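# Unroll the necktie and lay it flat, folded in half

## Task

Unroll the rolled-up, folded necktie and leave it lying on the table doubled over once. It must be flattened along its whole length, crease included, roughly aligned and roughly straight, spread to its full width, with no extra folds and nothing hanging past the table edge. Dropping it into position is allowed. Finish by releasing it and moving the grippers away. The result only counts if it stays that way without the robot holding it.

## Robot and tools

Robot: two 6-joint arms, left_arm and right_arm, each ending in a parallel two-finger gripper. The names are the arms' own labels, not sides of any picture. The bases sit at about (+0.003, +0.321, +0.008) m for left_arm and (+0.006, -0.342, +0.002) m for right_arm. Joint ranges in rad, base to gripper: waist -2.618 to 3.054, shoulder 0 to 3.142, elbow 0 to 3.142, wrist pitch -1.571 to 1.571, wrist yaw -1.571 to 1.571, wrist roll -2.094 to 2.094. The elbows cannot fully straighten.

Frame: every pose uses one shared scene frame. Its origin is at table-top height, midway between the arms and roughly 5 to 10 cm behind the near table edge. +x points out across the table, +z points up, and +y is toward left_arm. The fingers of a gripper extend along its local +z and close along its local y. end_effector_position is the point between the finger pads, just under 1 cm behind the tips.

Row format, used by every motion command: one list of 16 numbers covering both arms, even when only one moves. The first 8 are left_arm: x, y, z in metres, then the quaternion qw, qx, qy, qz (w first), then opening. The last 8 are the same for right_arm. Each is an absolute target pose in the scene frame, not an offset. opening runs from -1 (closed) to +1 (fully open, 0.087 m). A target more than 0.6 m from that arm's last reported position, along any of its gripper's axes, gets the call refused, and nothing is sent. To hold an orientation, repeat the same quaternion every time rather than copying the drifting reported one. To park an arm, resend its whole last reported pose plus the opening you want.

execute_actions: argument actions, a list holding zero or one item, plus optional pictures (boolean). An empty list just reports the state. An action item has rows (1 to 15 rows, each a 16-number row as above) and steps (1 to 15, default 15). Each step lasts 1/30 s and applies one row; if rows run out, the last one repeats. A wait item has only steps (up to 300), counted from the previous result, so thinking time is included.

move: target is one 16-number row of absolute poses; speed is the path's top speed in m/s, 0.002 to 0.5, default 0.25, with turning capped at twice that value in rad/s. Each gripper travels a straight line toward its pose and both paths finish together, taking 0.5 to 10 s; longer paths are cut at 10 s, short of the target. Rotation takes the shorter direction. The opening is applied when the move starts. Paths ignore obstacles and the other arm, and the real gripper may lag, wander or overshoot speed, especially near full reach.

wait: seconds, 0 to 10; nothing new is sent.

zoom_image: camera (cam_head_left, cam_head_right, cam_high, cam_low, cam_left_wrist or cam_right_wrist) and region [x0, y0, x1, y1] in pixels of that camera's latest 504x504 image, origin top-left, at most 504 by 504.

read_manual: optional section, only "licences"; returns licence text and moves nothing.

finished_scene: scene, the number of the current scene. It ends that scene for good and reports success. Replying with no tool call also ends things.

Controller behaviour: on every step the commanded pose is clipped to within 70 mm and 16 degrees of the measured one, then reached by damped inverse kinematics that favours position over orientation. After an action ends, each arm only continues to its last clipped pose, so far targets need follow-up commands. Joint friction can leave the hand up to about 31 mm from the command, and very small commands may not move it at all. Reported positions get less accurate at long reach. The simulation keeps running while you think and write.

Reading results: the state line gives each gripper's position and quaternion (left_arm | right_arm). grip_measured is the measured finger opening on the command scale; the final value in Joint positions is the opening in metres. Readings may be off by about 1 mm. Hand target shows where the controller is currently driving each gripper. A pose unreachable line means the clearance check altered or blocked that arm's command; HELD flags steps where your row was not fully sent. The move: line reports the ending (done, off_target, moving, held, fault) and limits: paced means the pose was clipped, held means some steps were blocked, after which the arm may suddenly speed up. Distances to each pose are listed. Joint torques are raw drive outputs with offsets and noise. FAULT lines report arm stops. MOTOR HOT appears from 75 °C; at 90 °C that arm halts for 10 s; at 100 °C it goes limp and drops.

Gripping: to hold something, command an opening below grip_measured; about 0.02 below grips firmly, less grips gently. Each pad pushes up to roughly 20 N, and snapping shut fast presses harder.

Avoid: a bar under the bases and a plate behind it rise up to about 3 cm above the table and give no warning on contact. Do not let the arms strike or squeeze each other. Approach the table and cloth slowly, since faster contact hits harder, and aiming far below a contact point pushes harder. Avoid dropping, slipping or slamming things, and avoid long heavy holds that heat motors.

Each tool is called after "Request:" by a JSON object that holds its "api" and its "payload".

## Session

Request:
{"api": "execute_actions", "payload": {"actions": []}}

Scene clock: 0.00 s of 7800.00 s.
left_arm: end_effector_position=(+0.3798, +0.2967, +0.3810) grip_measured=+0.994 end_effector_quat_wxyz=(+0.718, +0.017, +0.695, -0.031) | right_arm: end_effector_position=(+0.3982, -0.3774, +0.3453) grip_measured=+1.000 end_effector_quat_wxyz=(+0.690, +0.028, +0.723, -0.008)
Joint positions: left_arm=[-0.004  1.031  1.057  0.004 -0.007 -0.01   0.087] | right_arm=[-0.003  1.065  1.045 -0.008 -0.01  -0.01   0.087]
Joint velocities: left_arm=[ 0.002 -0.012 -0.007 -0.066 -0.007  0.007 -0.   ] | right_arm=[ 0.002  0.007  0.007  0.037 -0.095  0.037  0.   ]
Joint torques (N m, as the arm reports them, + toward a larger angle): no reading
Motor temperatures (°C, as the motors report them): left_arm=[21 25 25 20 22 21] | right_arm=[21 27 25 22 21 20]
Hand target (left_arm): +0.380, +0.297, +0.381; +0.718, +0.017, +0.695, -0.031
Hand target (right_arm): +0.398, -0.377, +0.345; +0.690, +0.028, +0.723, -0.008

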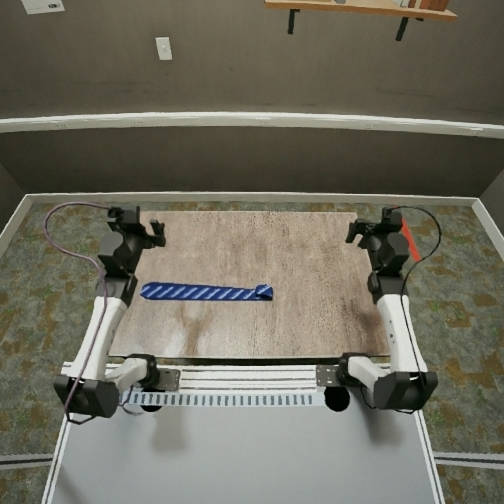

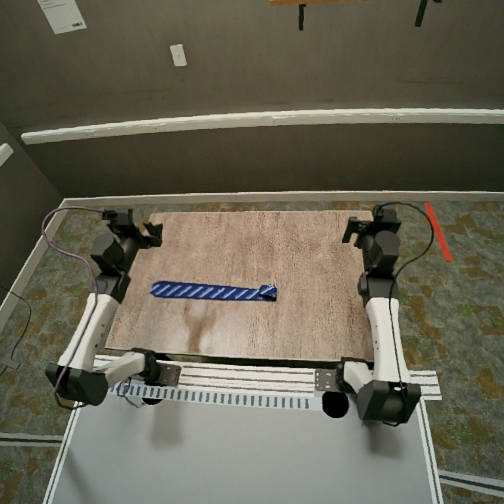

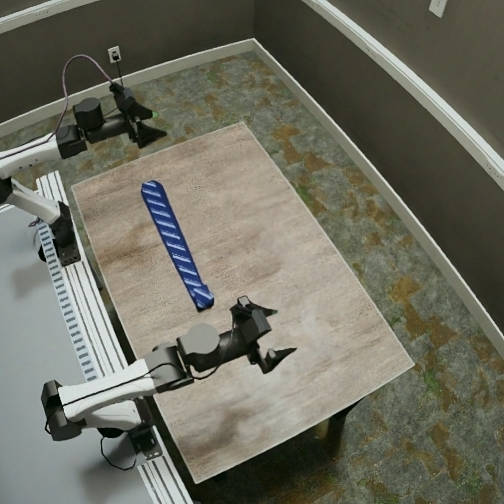

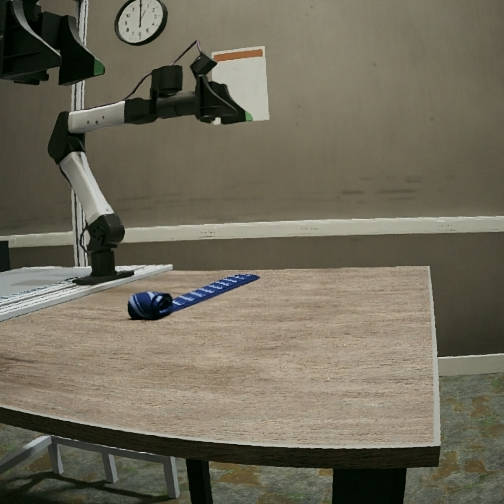

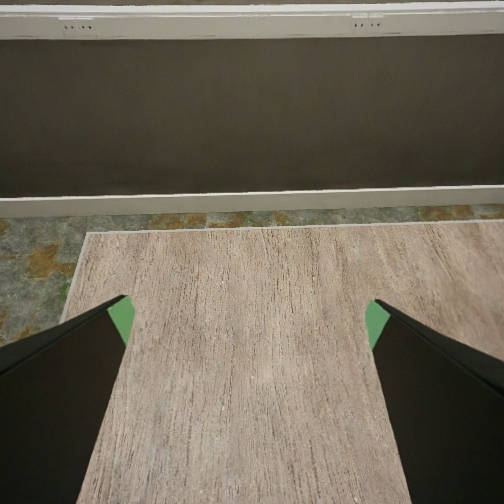

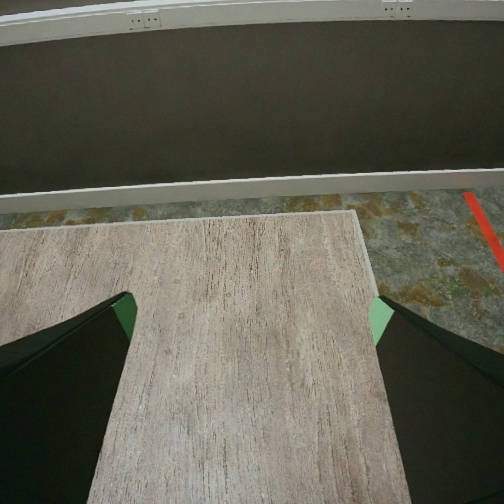

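Request:
{"api": "move", "payload": {"target": [0.335,0.36,0.07,0,0,1,0,-1,0.32,-0.08,0.09,0,0,1,0,-1]}}

Scene clock: 8.67 s of 7800.00 s.
left_arm: end_effector_position=(+0.3432, +0.3563, +0.0639) grip_measured=-1.000 end_effector_quat_wxyz=(+0.004, -0.003, +1.000, +0.008) | right_arm: end_effector_position=(+0.3196, -0.0860, +0.0951) grip_measured=-0.992 end_effector_quat_wxyz=(+0.013, +0.001, +1.000, +0.002)
Joint positions: left_arm=[ 0.151  2.014  1.588 -1.135 -0.024  0.074  0.   ] | right_arm=[ 0.714  2.235  2.07  -1.39   0.054  0.656  0.   ]
Joint velocities: left_arm=[-0.017 -0.002  0.017 -0.022 -0.007 -0.066  0.   ] | right_arm=[-0.007 -0.007 -0.002 -0.051  0.007  0.022 -0.   ]
Joint torques (N m, as the arm reports them, + toward a larger angle): left_arm=[  0.01 -11.45   7.     0.17  -0.13   0.07] | right_arm=[  0.89 -10.51   7.55   0.34   0.05   0.05]
Motor temperatures (°C, as the motors report them): left_arm=[21 25 26 22 22 21] | right_arm=[21 28 27 24 21 20]
Hand target (left_arm): +0.344, +0.360, +0.065; +0.000, -0.002, +1.000, +0.011
Hand target (right_arm): +0.313, -0.082, +0.093; +0.000, +0.000, +1.000, -0.001
Off the commanded pose (left_arm): 0.011 m, 1 deg.
Off the commanded pose (right_arm): 0.008 m, 2 deg.
After step 90, 1.83 s passed at rest.
move: off_target (left_arm)

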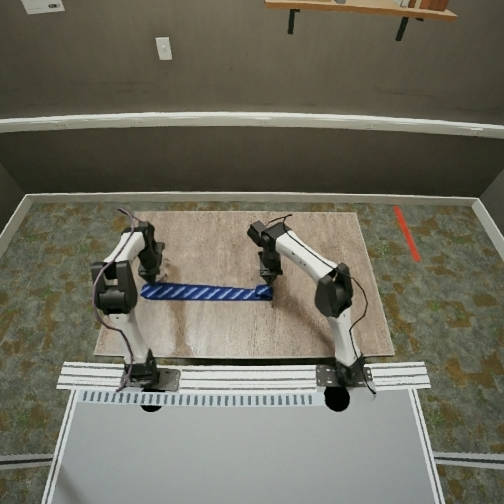

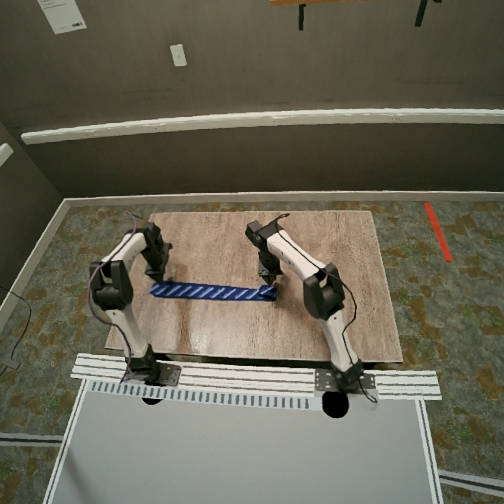

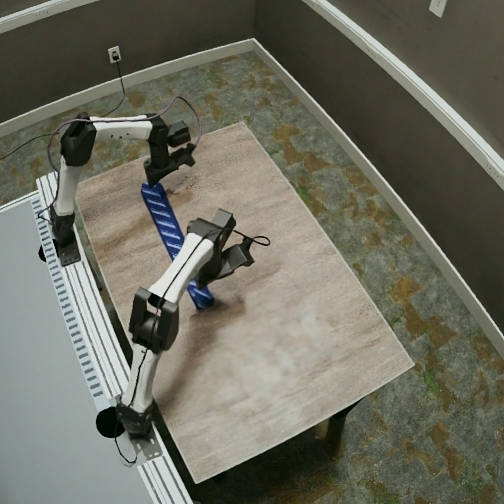

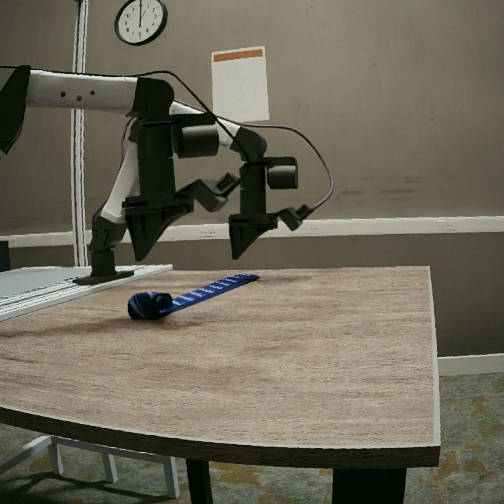

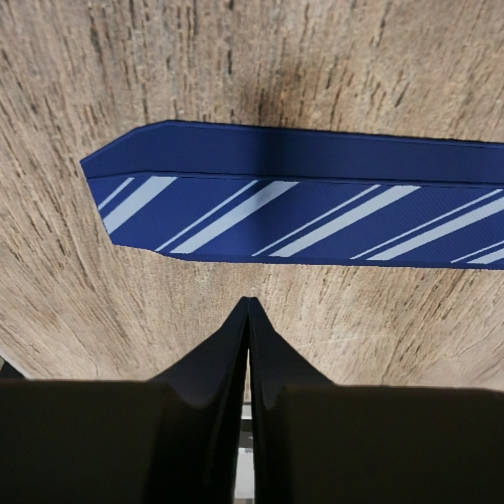

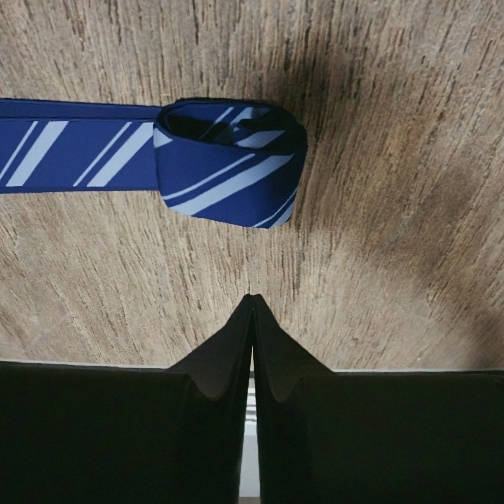

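Request:
{"api": "move", "payload": {"target": [0.338,0.36,0.0,0,0,1,0,-1,0.335,-0.005,0.06,0,-0.707,0.707,0,-0.6], "speed": 0.15}}

Request:
{"api": "move", "payload": {"target": [0.338,0.36,-0.005,0,0,1,0,-1,0.335,-0.005,0.012,0,-0.707,0.707,0,-0.6], "speed": 0.05}}

Scene clock: 18.37 s of 7800.00 s.
left_arm: end_effector_position=(+0.3454, +0.3589, +0.0199) grip_measured=-1.000 end_effector_quat_wxyz=(+0.014, -0.001, +1.000, +0.006) | right_arm: end_effector_position=(+0.3421, -0.0089, +0.0670) grip_measured=-0.600 end_effector_quat_wxyz=(-0.029, +0.698, -0.716, +0.004)
Joint positions: left_arm=[ 0.16   2.049  1.462 -0.955 -0.019  0.089  0.   ] | right_arm=[ 0.921  2.641  2.671 -1.561  0.051 -0.687  0.017]
Joint velocities: left_arm=[-0.012 -0.007  0.002  0.11  -0.007 -0.051  0.   ] | right_arm=[ 0.002  0.017 -0.022 -0.007 -0.037 -0.066  0.   ]
Joint torques (N m, as the arm reports them, + toward a larger angle): left_arm=[ 0.25 -9.76  2.59  0.7   0.03  0.07] | right_arm=[  1.04 -12.4    7.25   0.42   0.04  -0.16]
Motor temperatures (°C, as the motors report them): left_arm=[21 28 27 21 22 21] | right_arm=[21 31 28 23 21 20]
Hand target (left_arm): +0.339, +0.360, +0.001; -0.001, -0.000, +1.000, +0.000
Hand target (right_arm): +0.335, -0.006, +0.058; -0.013, +0.708, -0.706, +0.002
Off the commanded pose (left_arm): 0.021 m, 2 deg.
Off the commanded pose (right_arm): 0.011 m, 4 deg.
joint sent to its limit (right arm) — the command would take joint 4 (wrist pitch) past its lower limit, so that joint was sent only as far as its limit.
After step 90, 1.00 s passed at rest.
move: off_target (left_arm, right_arm)

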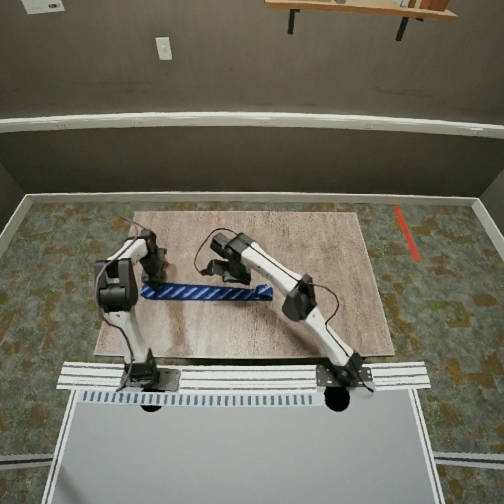

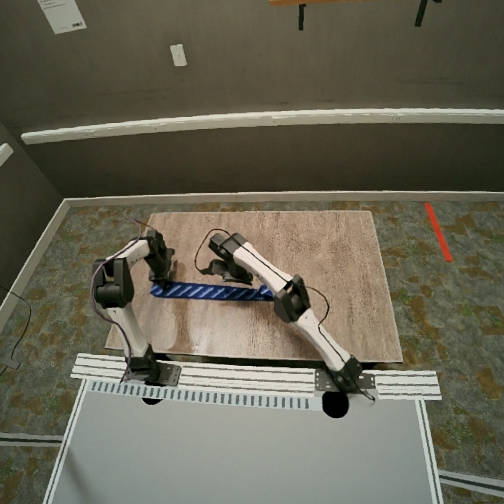

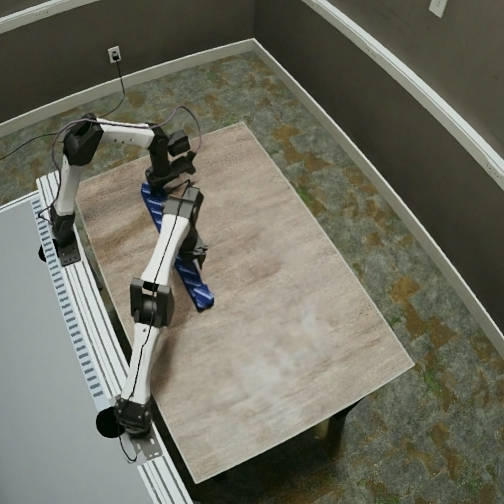

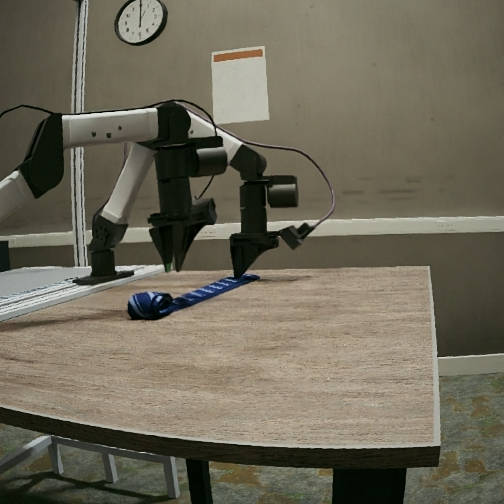

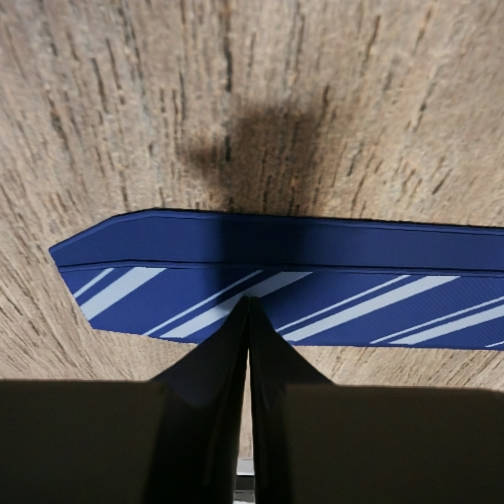

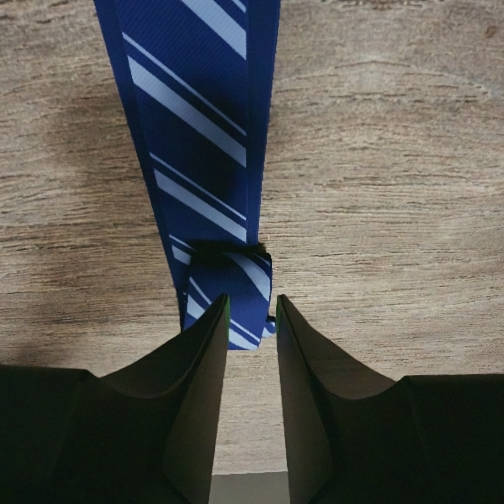

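Scene clock: 19.87 s of 7800.00 s.
left_arm: end_effector_position=(+0.3453, +0.3589, +0.0196) grip_measured=-1.000 end_effector_quat_wxyz=(+0.016, -0.000, +1.000, +0.006) | right_arm: end_effector_position=(+0.3397, -0.0078, +0.0249) grip_measured=-0.600 end_effector_quat_wxyz=(-0.011, +0.700, -0.714, +0.003)
Joint positions: left_arm=[ 0.16   2.046  1.457 -0.95  -0.019  0.089  0.   ] | right_arm=[ 0.921  2.634  2.486 -1.417  0.045 -0.69   0.017]
Joint velocities: left_arm=[-0.002  0.012 -0.002  0.022  0.051  0.007  0.   ] | right_arm=[-0.002 -0.012 -0.022  0.066 -0.037  0.007  0.   ]
Joint torques (N m, as the arm reports them, + toward a larger angle): left_arm=[ 0.25 -9.31  1.75  0.84  0.03  0.07] | right_arm=[  0.55 -13.1    4.48   0.62   0.    -0.16]
Motor temperatures (°C, as the motors report them): left_arm=[21 28 27 21 22 21] | right_arm=[21 32 28 23 21 20]
Hand target (left_arm): +0.337, +0.360, -0.004; -0.001, +0.000, +1.000, +0.000
Hand target (right_arm): +0.334, -0.006, +0.012; +0.001, +0.707, -0.707, -0.000
Off the commanded pose (left_arm): 0.026 m, 2 deg.
Off the commanded pose (right_arm): 0.014 m, 2 deg.
move: off_target (left_arm, right_arm)

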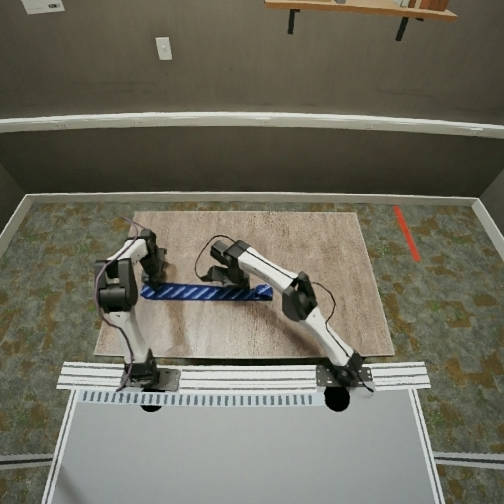

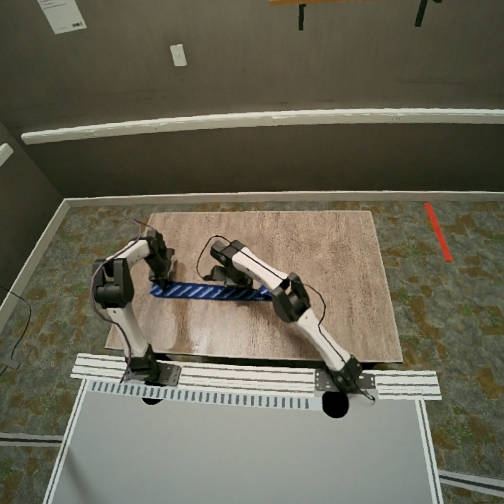

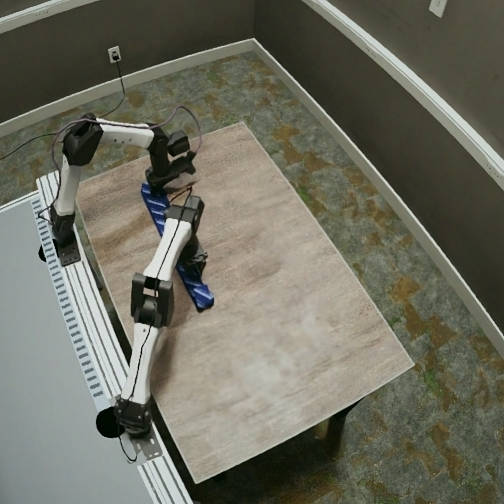

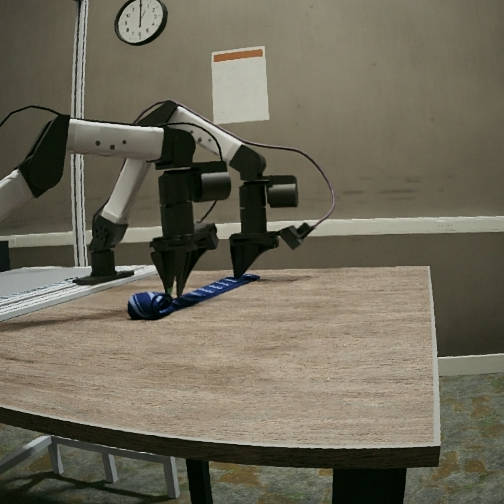

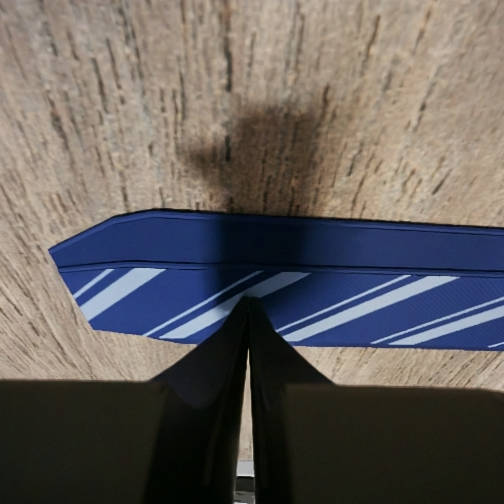

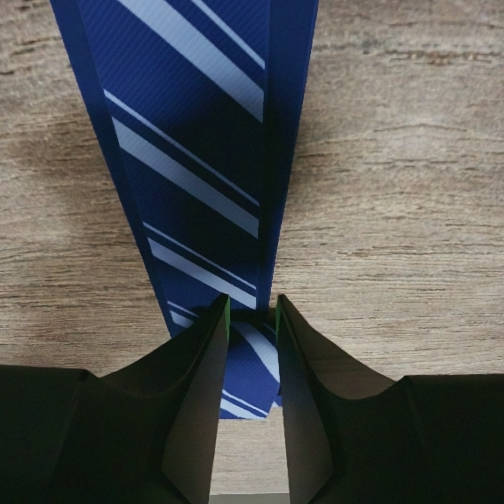

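Request:
{"api": "move", "payload": {"target": [0.338,0.36,-0.005,0,0,1,0,-1,0.318,-0.02,0.016,0,-0.707,0.707,0,-0.6], "speed": 0.05}}

Request:
{"api": "move", "payload": {"target": [0.338,0.36,-0.005,0,0,1,0,-1,0.318,-0.2,0.016,0,-0.707,0.707,0,-0.6], "speed": 0.04}}

Scene clock: 25.83 s of 7800.00 s.
left_arm: end_effector_position=(+0.3456, +0.3590, +0.0199) grip_measured=-1.000 end_effector_quat_wxyz=(+0.018, -0.000, +1.000, +0.007) | right_arm: end_effector_position=(+0.3252, -0.0245, +0.0214) grip_measured=-0.600 end_effector_quat_wxyz=(-0.003, +0.700, -0.714, +0.004)
Joint positions: left_arm=[ 0.16   2.043  1.454 -0.946 -0.019  0.089  0.   ] | right_arm=[ 0.921  2.502  2.222 -1.302  0.045 -0.69   0.017]
Joint velocities: left_arm=[ 0.002 -0.012  0.012 -0.037 -0.022  0.037  0.   ] | right_arm=[-0.012  0.002 -0.007  0.022 -0.051  0.022 -0.   ]
Joint torques (N m, as the arm reports them, + toward a larger angle): left_arm=[ 0.32 -8.93  1.96  0.81  0.02  0.06] | right_arm=[  1.19 -13.6    4.62   0.63  -0.01  -0.13]
Motor temperatures (°C, as the motors report them): left_arm=[21 28 26 21 22 21] | right_arm=[21 35 28 23 21 20]
Hand target (left_arm): +0.337, +0.360, -0.004; -0.001, -0.000, +1.000, +0.000
Hand target (right_arm): +0.318, -0.020, +0.017; +0.000, +0.707, -0.707, +0.000
Off the commanded pose (left_arm): 0.026 m, 2 deg.
Off the commanded pose (right_arm): 0.010 m, 1 deg.
After step 90, 1.90 s passed at rest.
move: off_target (left_arm)

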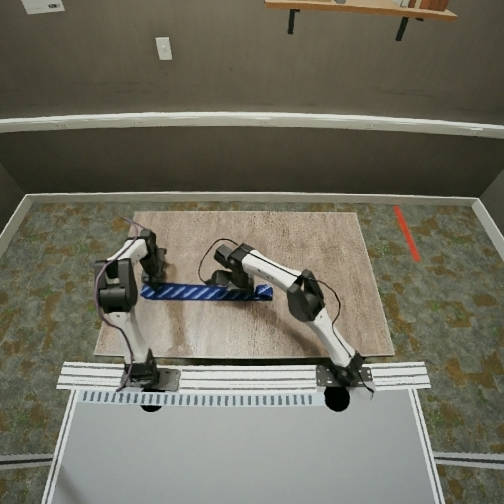

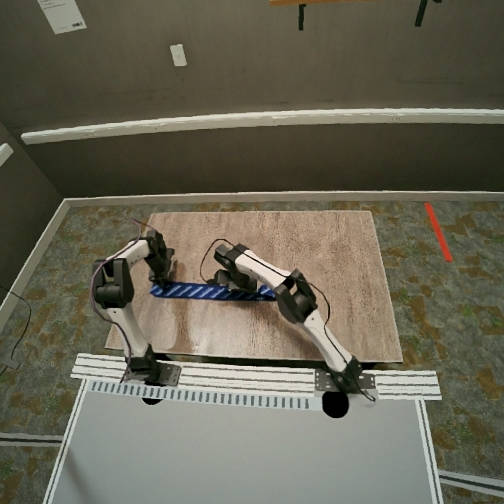

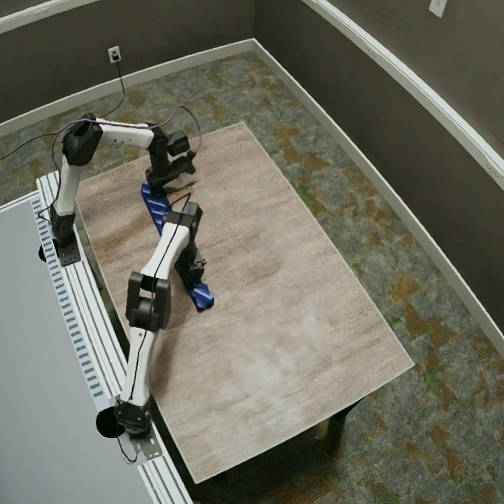

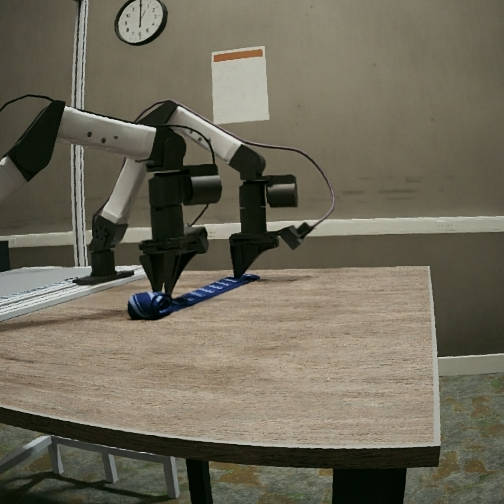

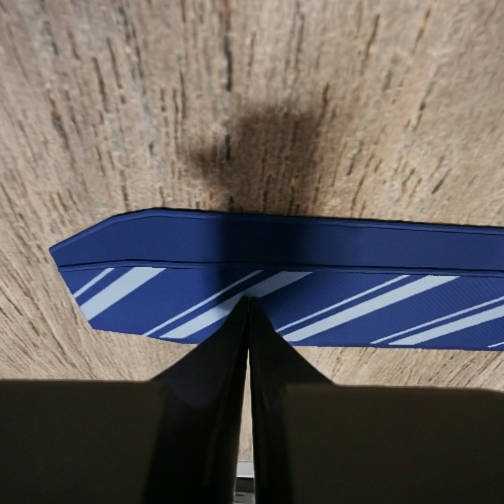

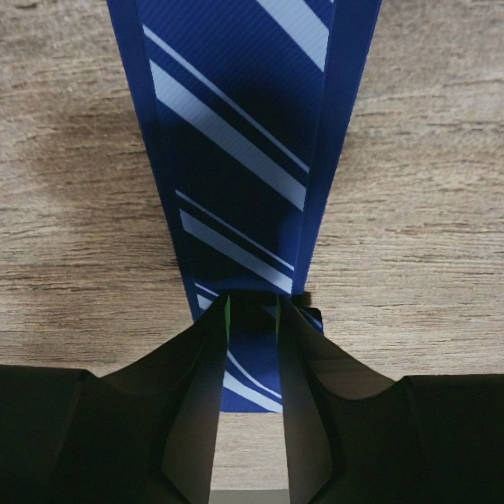

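Scene clock: 30.50 s of 7800.00 s.
left_arm: end_effector_position=(+0.3453, +0.3589, +0.0197) grip_measured=-1.000 end_effector_quat_wxyz=(+0.019, -0.000, +1.000, +0.007) | right_arm: end_effector_position=(+0.3204, -0.1975, +0.0218) grip_measured=-0.600 end_effector_quat_wxyz=(-0.002, +0.703, -0.711, -0.000)
Joint positions: left_arm=[ 0.16   2.04   1.45  -0.942 -0.019  0.089  0.   ] | right_arm=[ 0.615  1.994  1.405 -0.982  0.039 -1.003  0.017]
Joint velocities: left_arm=[ 0.007 -0.022 -0.007 -0.007 -0.022 -0.051  0.   ] | right_arm=[-0.007 -0.002 -0.017  0.007 -0.081 -0.007 -0.001]
Joint torques (N m, as the arm reports them, + toward a larger angle): left_arm=[ 0.26 -8.71  2.29  0.79  0.03  0.06] | right_arm=[  0.02 -10.07   4.17   0.61  -0.05  -0.18]
Motor temperatures (°C, as the motors report them): left_arm=[21 29 26 21 22 21] | right_arm=[21 36 28 23 21 20]
Hand target (left_arm): +0.337, +0.360, -0.004; -0.001, -0.000, +1.000, +0.000
Hand target (right_arm): +0.317, -0.199, +0.018; -0.002, +0.707, -0.707, -0.004
Off the commanded pose (left_arm): 0.026 m, 2 deg.
Off the commanded pose (right_arm): 0.007 m, 1 deg.
move: off_target (left_arm)

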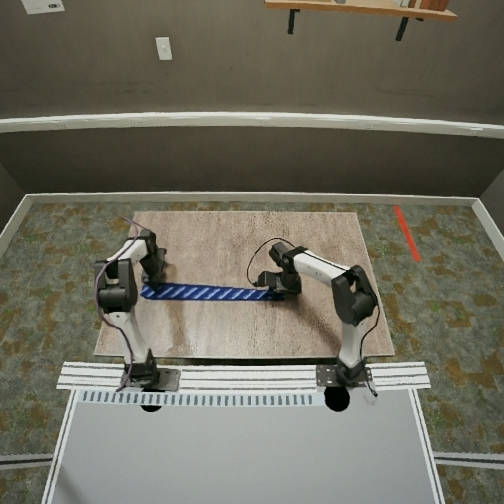

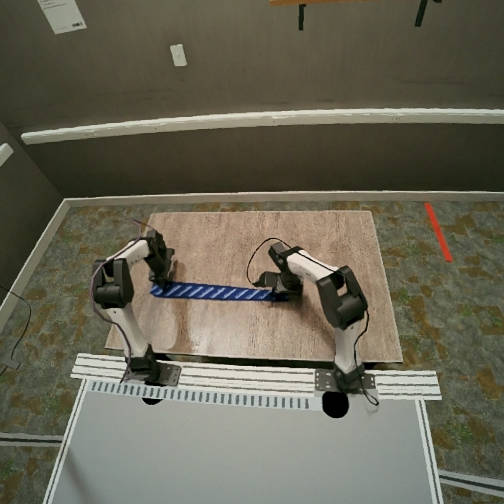

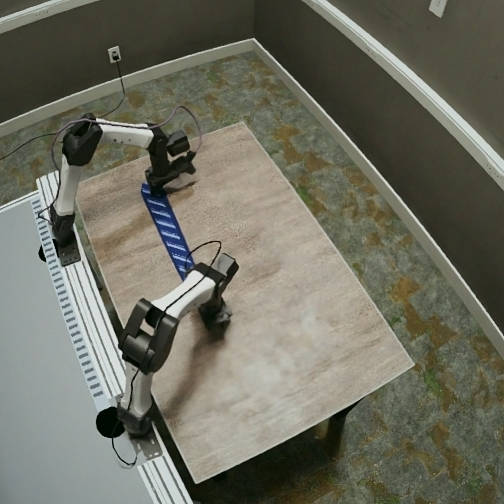

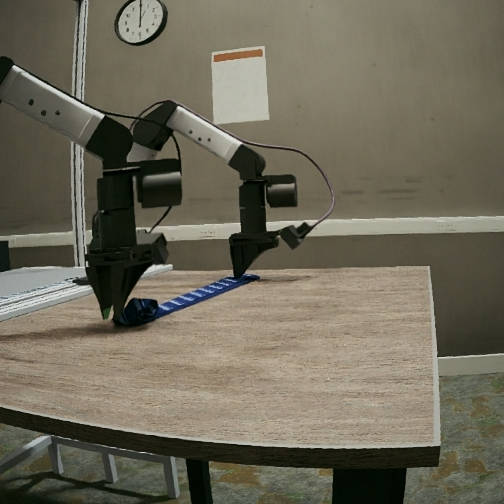

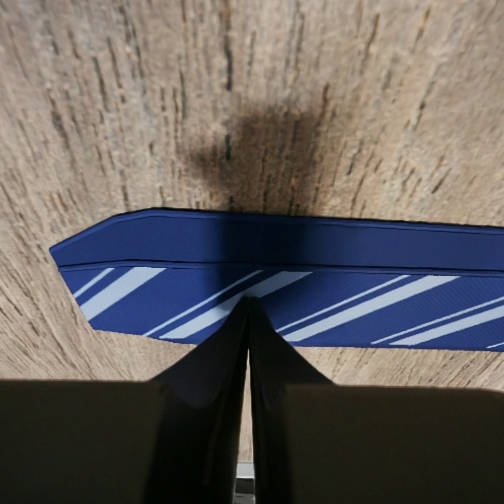

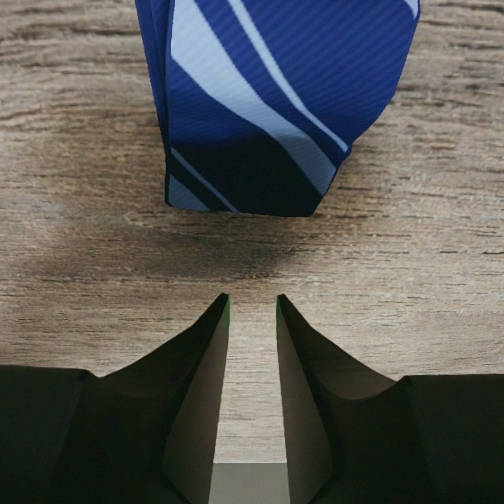

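Slid over it. Retry lower.

Request:
{"api": "move", "payload": {"target": [0.338,0.36,-0.005,0,0,1,0,-1,0.325,-0.05,0.08,0,-0.707,0.707,0,-0.6], "speed": 0.1}}

Request:
{"api": "move", "payload": {"target": [0.338,0.36,-0.005,0,0,1,0,-1,0.325,-0.05,0.004,0,-0.707,0.707,0,-0.6], "speed": 0.05}}

Scene clock: 36.20 s of 7800.00 s.
left_arm: end_effector_position=(+0.3455, +0.3590, +0.0203) grip_measured=-1.000 end_effector_quat_wxyz=(+0.021, -0.000, +1.000, +0.007) | right_arm: end_effector_position=(+0.3306, -0.0509, +0.0856) grip_measured=-0.600 end_effector_quat_wxyz=(-0.014, +0.707, -0.707, +0.001)
Joint positions: left_arm=[ 0.16   2.037  1.447 -0.94  -0.019  0.089  0.   ] | right_arm=[ 0.88   2.386  2.276 -1.447  0.04  -0.752  0.017]
Joint velocities: left_arm=[ 0.002  0.002  0.002 -0.007 -0.037  0.007  0.   ] | right_arm=[ 0.002 -0.017  0.002 -0.066 -0.037 -0.007 -0.   ]
Joint torques (N m, as the arm reports them, + toward a larger angle): left_arm=[ 0.29 -8.47  2.43  0.76  0.04  0.07] | right_arm=[  0.83 -10.9    7.45   0.41   0.14   0.05]
Motor temperatures (°C, as the motors report them): left_arm=[21 29 26 21 22 21] | right_arm=[21 37 28 23 21 20]
Hand target (left_arm): +0.337, +0.360, -0.004; -0.000, +0.000, +1.000, +0.000
Hand target (right_arm): +0.326, -0.050, +0.079; +0.001, +0.707, -0.707, +0.004
Off the commanded pose (left_arm): 0.026 m, 2 deg.
Off the commanded pose (right_arm): 0.008 m, 2 deg.
After step 90, 0.47 s passed at rest.
move: off_target (left_arm)

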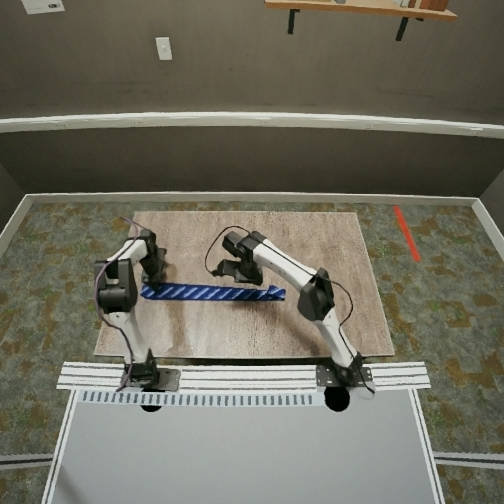

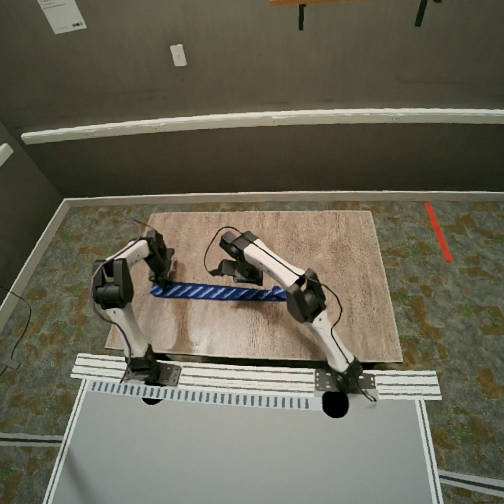

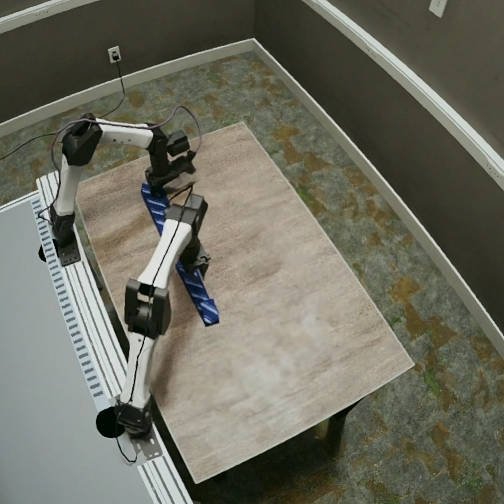

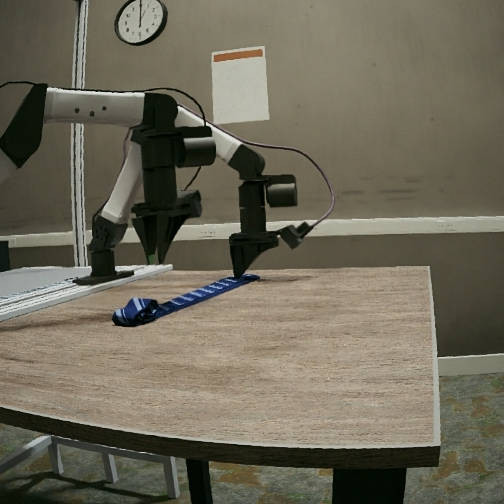

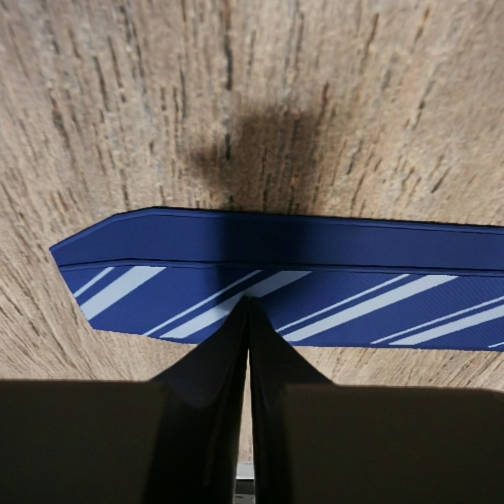

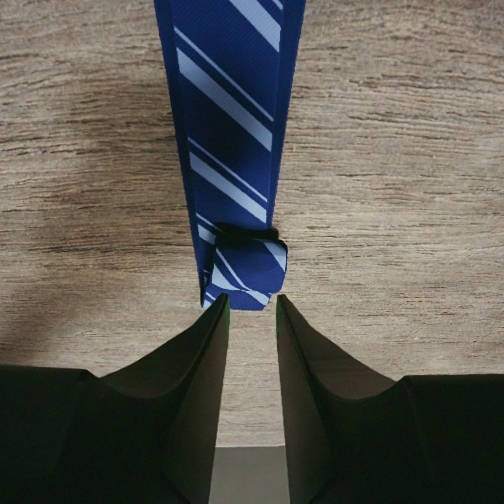

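Scene clock: 38.27 s of 7800.00 s.
left_arm: end_effector_position=(+0.3455, +0.3590, +0.0202) grip_measured=-1.000 end_effector_quat_wxyz=(+0.020, -0.000, +1.000, +0.007) | right_arm: end_effector_position=(+0.3287, -0.0492, +0.0195) grip_measured=-0.600 end_effector_quat_wxyz=(-0.015, +0.707, -0.707, +0.001)
Joint positions: left_arm=[ 0.16   2.037  1.447 -0.94  -0.019  0.089  0.   ] | right_arm=[ 0.88   2.38   2.003 -1.178  0.04  -0.752  0.017]
Joint velocities: left_arm=[-0.002 -0.007 -0.012 -0.007  0.022  0.007  0.   ] | right_arm=[-0.002  0.002  0.012  0.022  0.007 -0.066 -0.   ]
Joint torques (N m, as the arm reports them, + toward a larger angle): left_arm=[ 0.22 -8.53  2.44  0.77  0.04  0.07] | right_arm=[  0.15 -11.43   4.73   0.69   0.04   0.01]
Motor temperatures (°C, as the motors report them): left_arm=[21 29 26 21 22 21] | right_arm=[21 37 28 23 21 20]
Hand target (left_arm): +0.337, +0.360, -0.004; -0.000, +0.000, +1.000, +0.000
Hand target (right_arm): +0.324, -0.051, +0.005; +0.000, +0.707, -0.707, -0.000
Off the commanded pose (left_arm): 0.026 m, 2 deg.
Off the commanded pose (right_arm): 0.016 m, 2 deg.
move: off_target (left_arm, right_arm)

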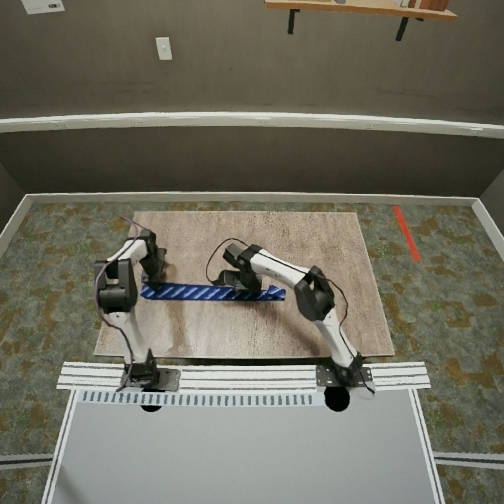

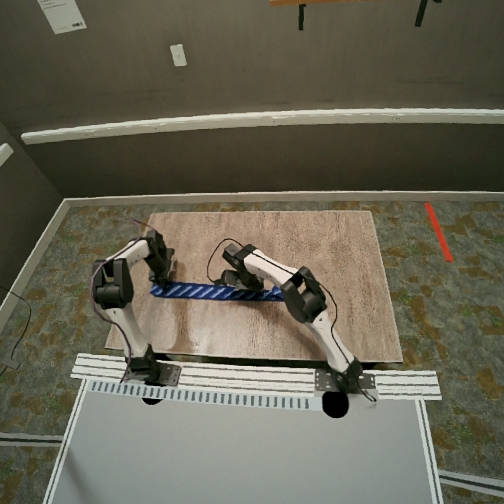

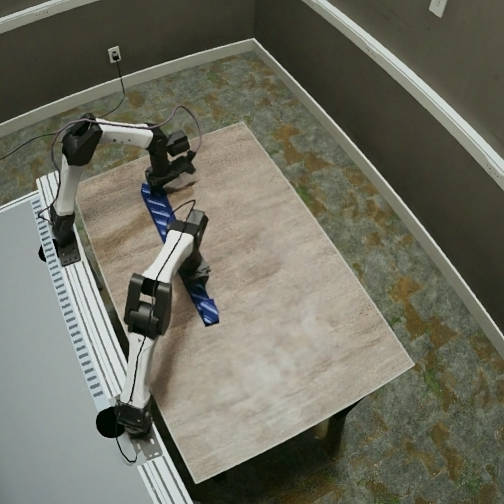

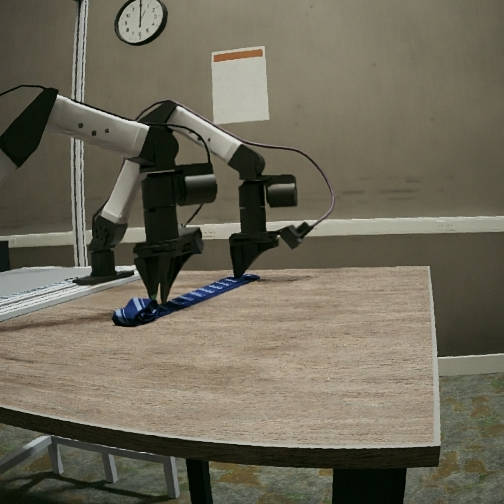

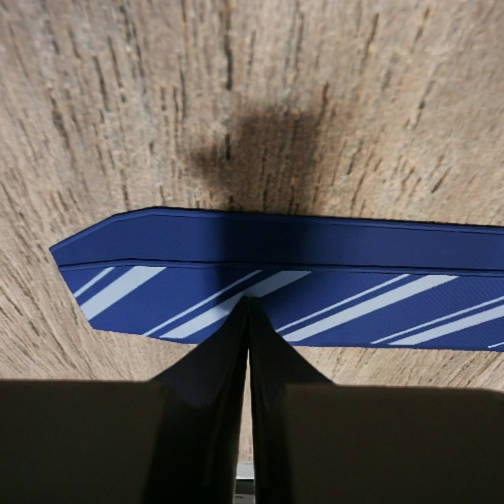

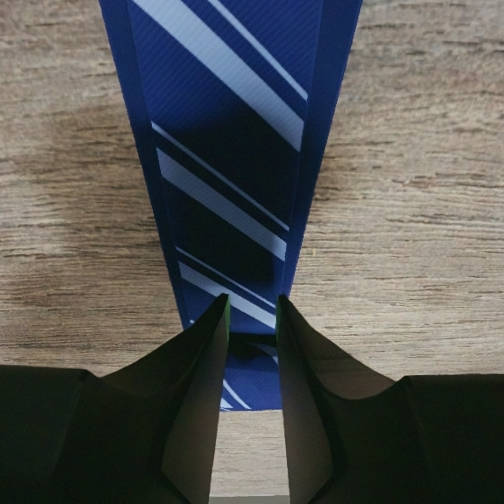

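Request:
{"api": "move", "payload": {"target": [0.338,0.36,-0.005,0,0,1,0,-1,0.322,-0.2,0.005,0,-0.707,0.707,0,-0.6], "speed": 0.04}}

Scene clock: 45.47 s of 7800.00 s.
left_arm: end_effector_position=(+0.3456, +0.3589, +0.0203) grip_measured=-1.000 end_effector_quat_wxyz=(+0.021, -0.000, +1.000, +0.007) | right_arm: end_effector_position=(+0.3285, -0.1847, +0.0186) grip_measured=-0.600 end_effector_quat_wxyz=(-0.028, +0.705, -0.709, -0.009)
Joint positions: left_arm=[ 0.16   2.037  1.447 -0.94  -0.018  0.089  0.   ] | right_arm=[ 0.619  2.004  1.412 -0.933  0.011 -1.006  0.017]
Joint velocities: left_arm=[-0.012 -0.012  0.002  0.007 -0.022 -0.022  0.   ] | right_arm=[-0.002  0.017  0.012 -0.037 -0.007 -0.007 -0.   ]
Joint torques (N m, as the arm reports them, + toward a larger angle): left_arm=[ 0.18 -8.44  2.46  0.76  0.03  0.06] | right_arm=[-1.02 -9.07  3.49  0.59  0.3  -0.22]
Motor temperatures (°C, as the motors report them): left_arm=[21 30 26 21 22 21] | right_arm=[21 38 28 23 21 20]
Hand target (left_arm): +0.337, +0.360, -0.004; -0.000, +0.000, +1.000, +0.000
Hand target (right_arm): +0.321, -0.199, +0.007; -0.001, +0.707, -0.707, -0.004
Off the commanded pose (left_arm): 0.026 m, 2 deg.
Off the commanded pose (right_arm): 0.021 m, 3 deg.
After step 90, 0.10 s passed at rest.
move: off_target (left_arm, right_arm)

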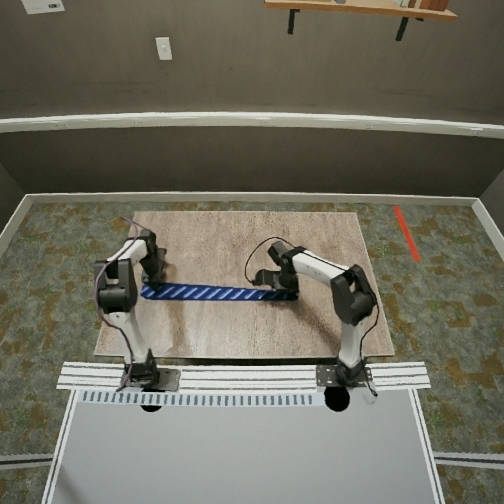

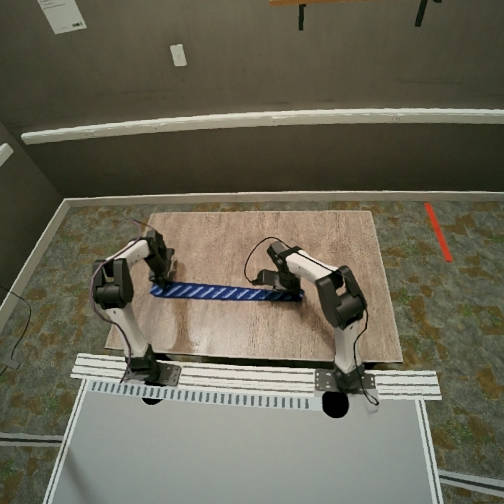

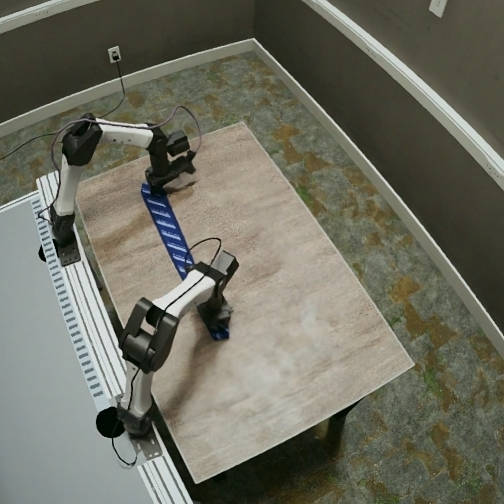

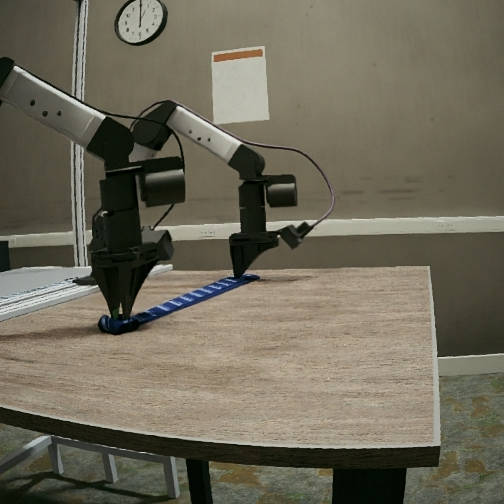

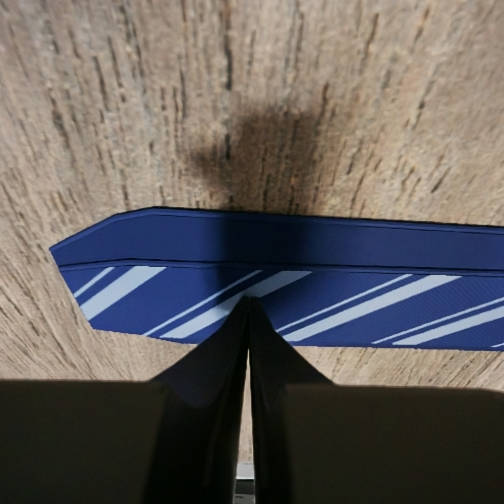

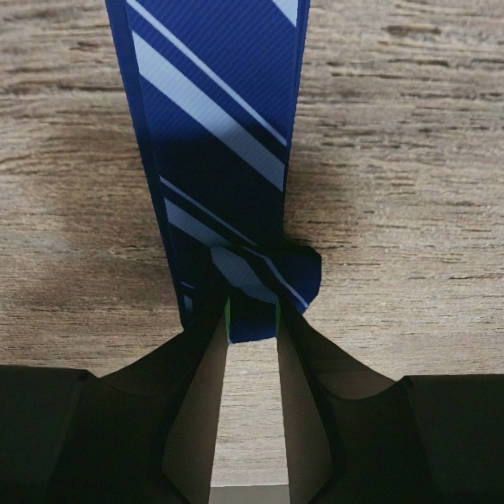

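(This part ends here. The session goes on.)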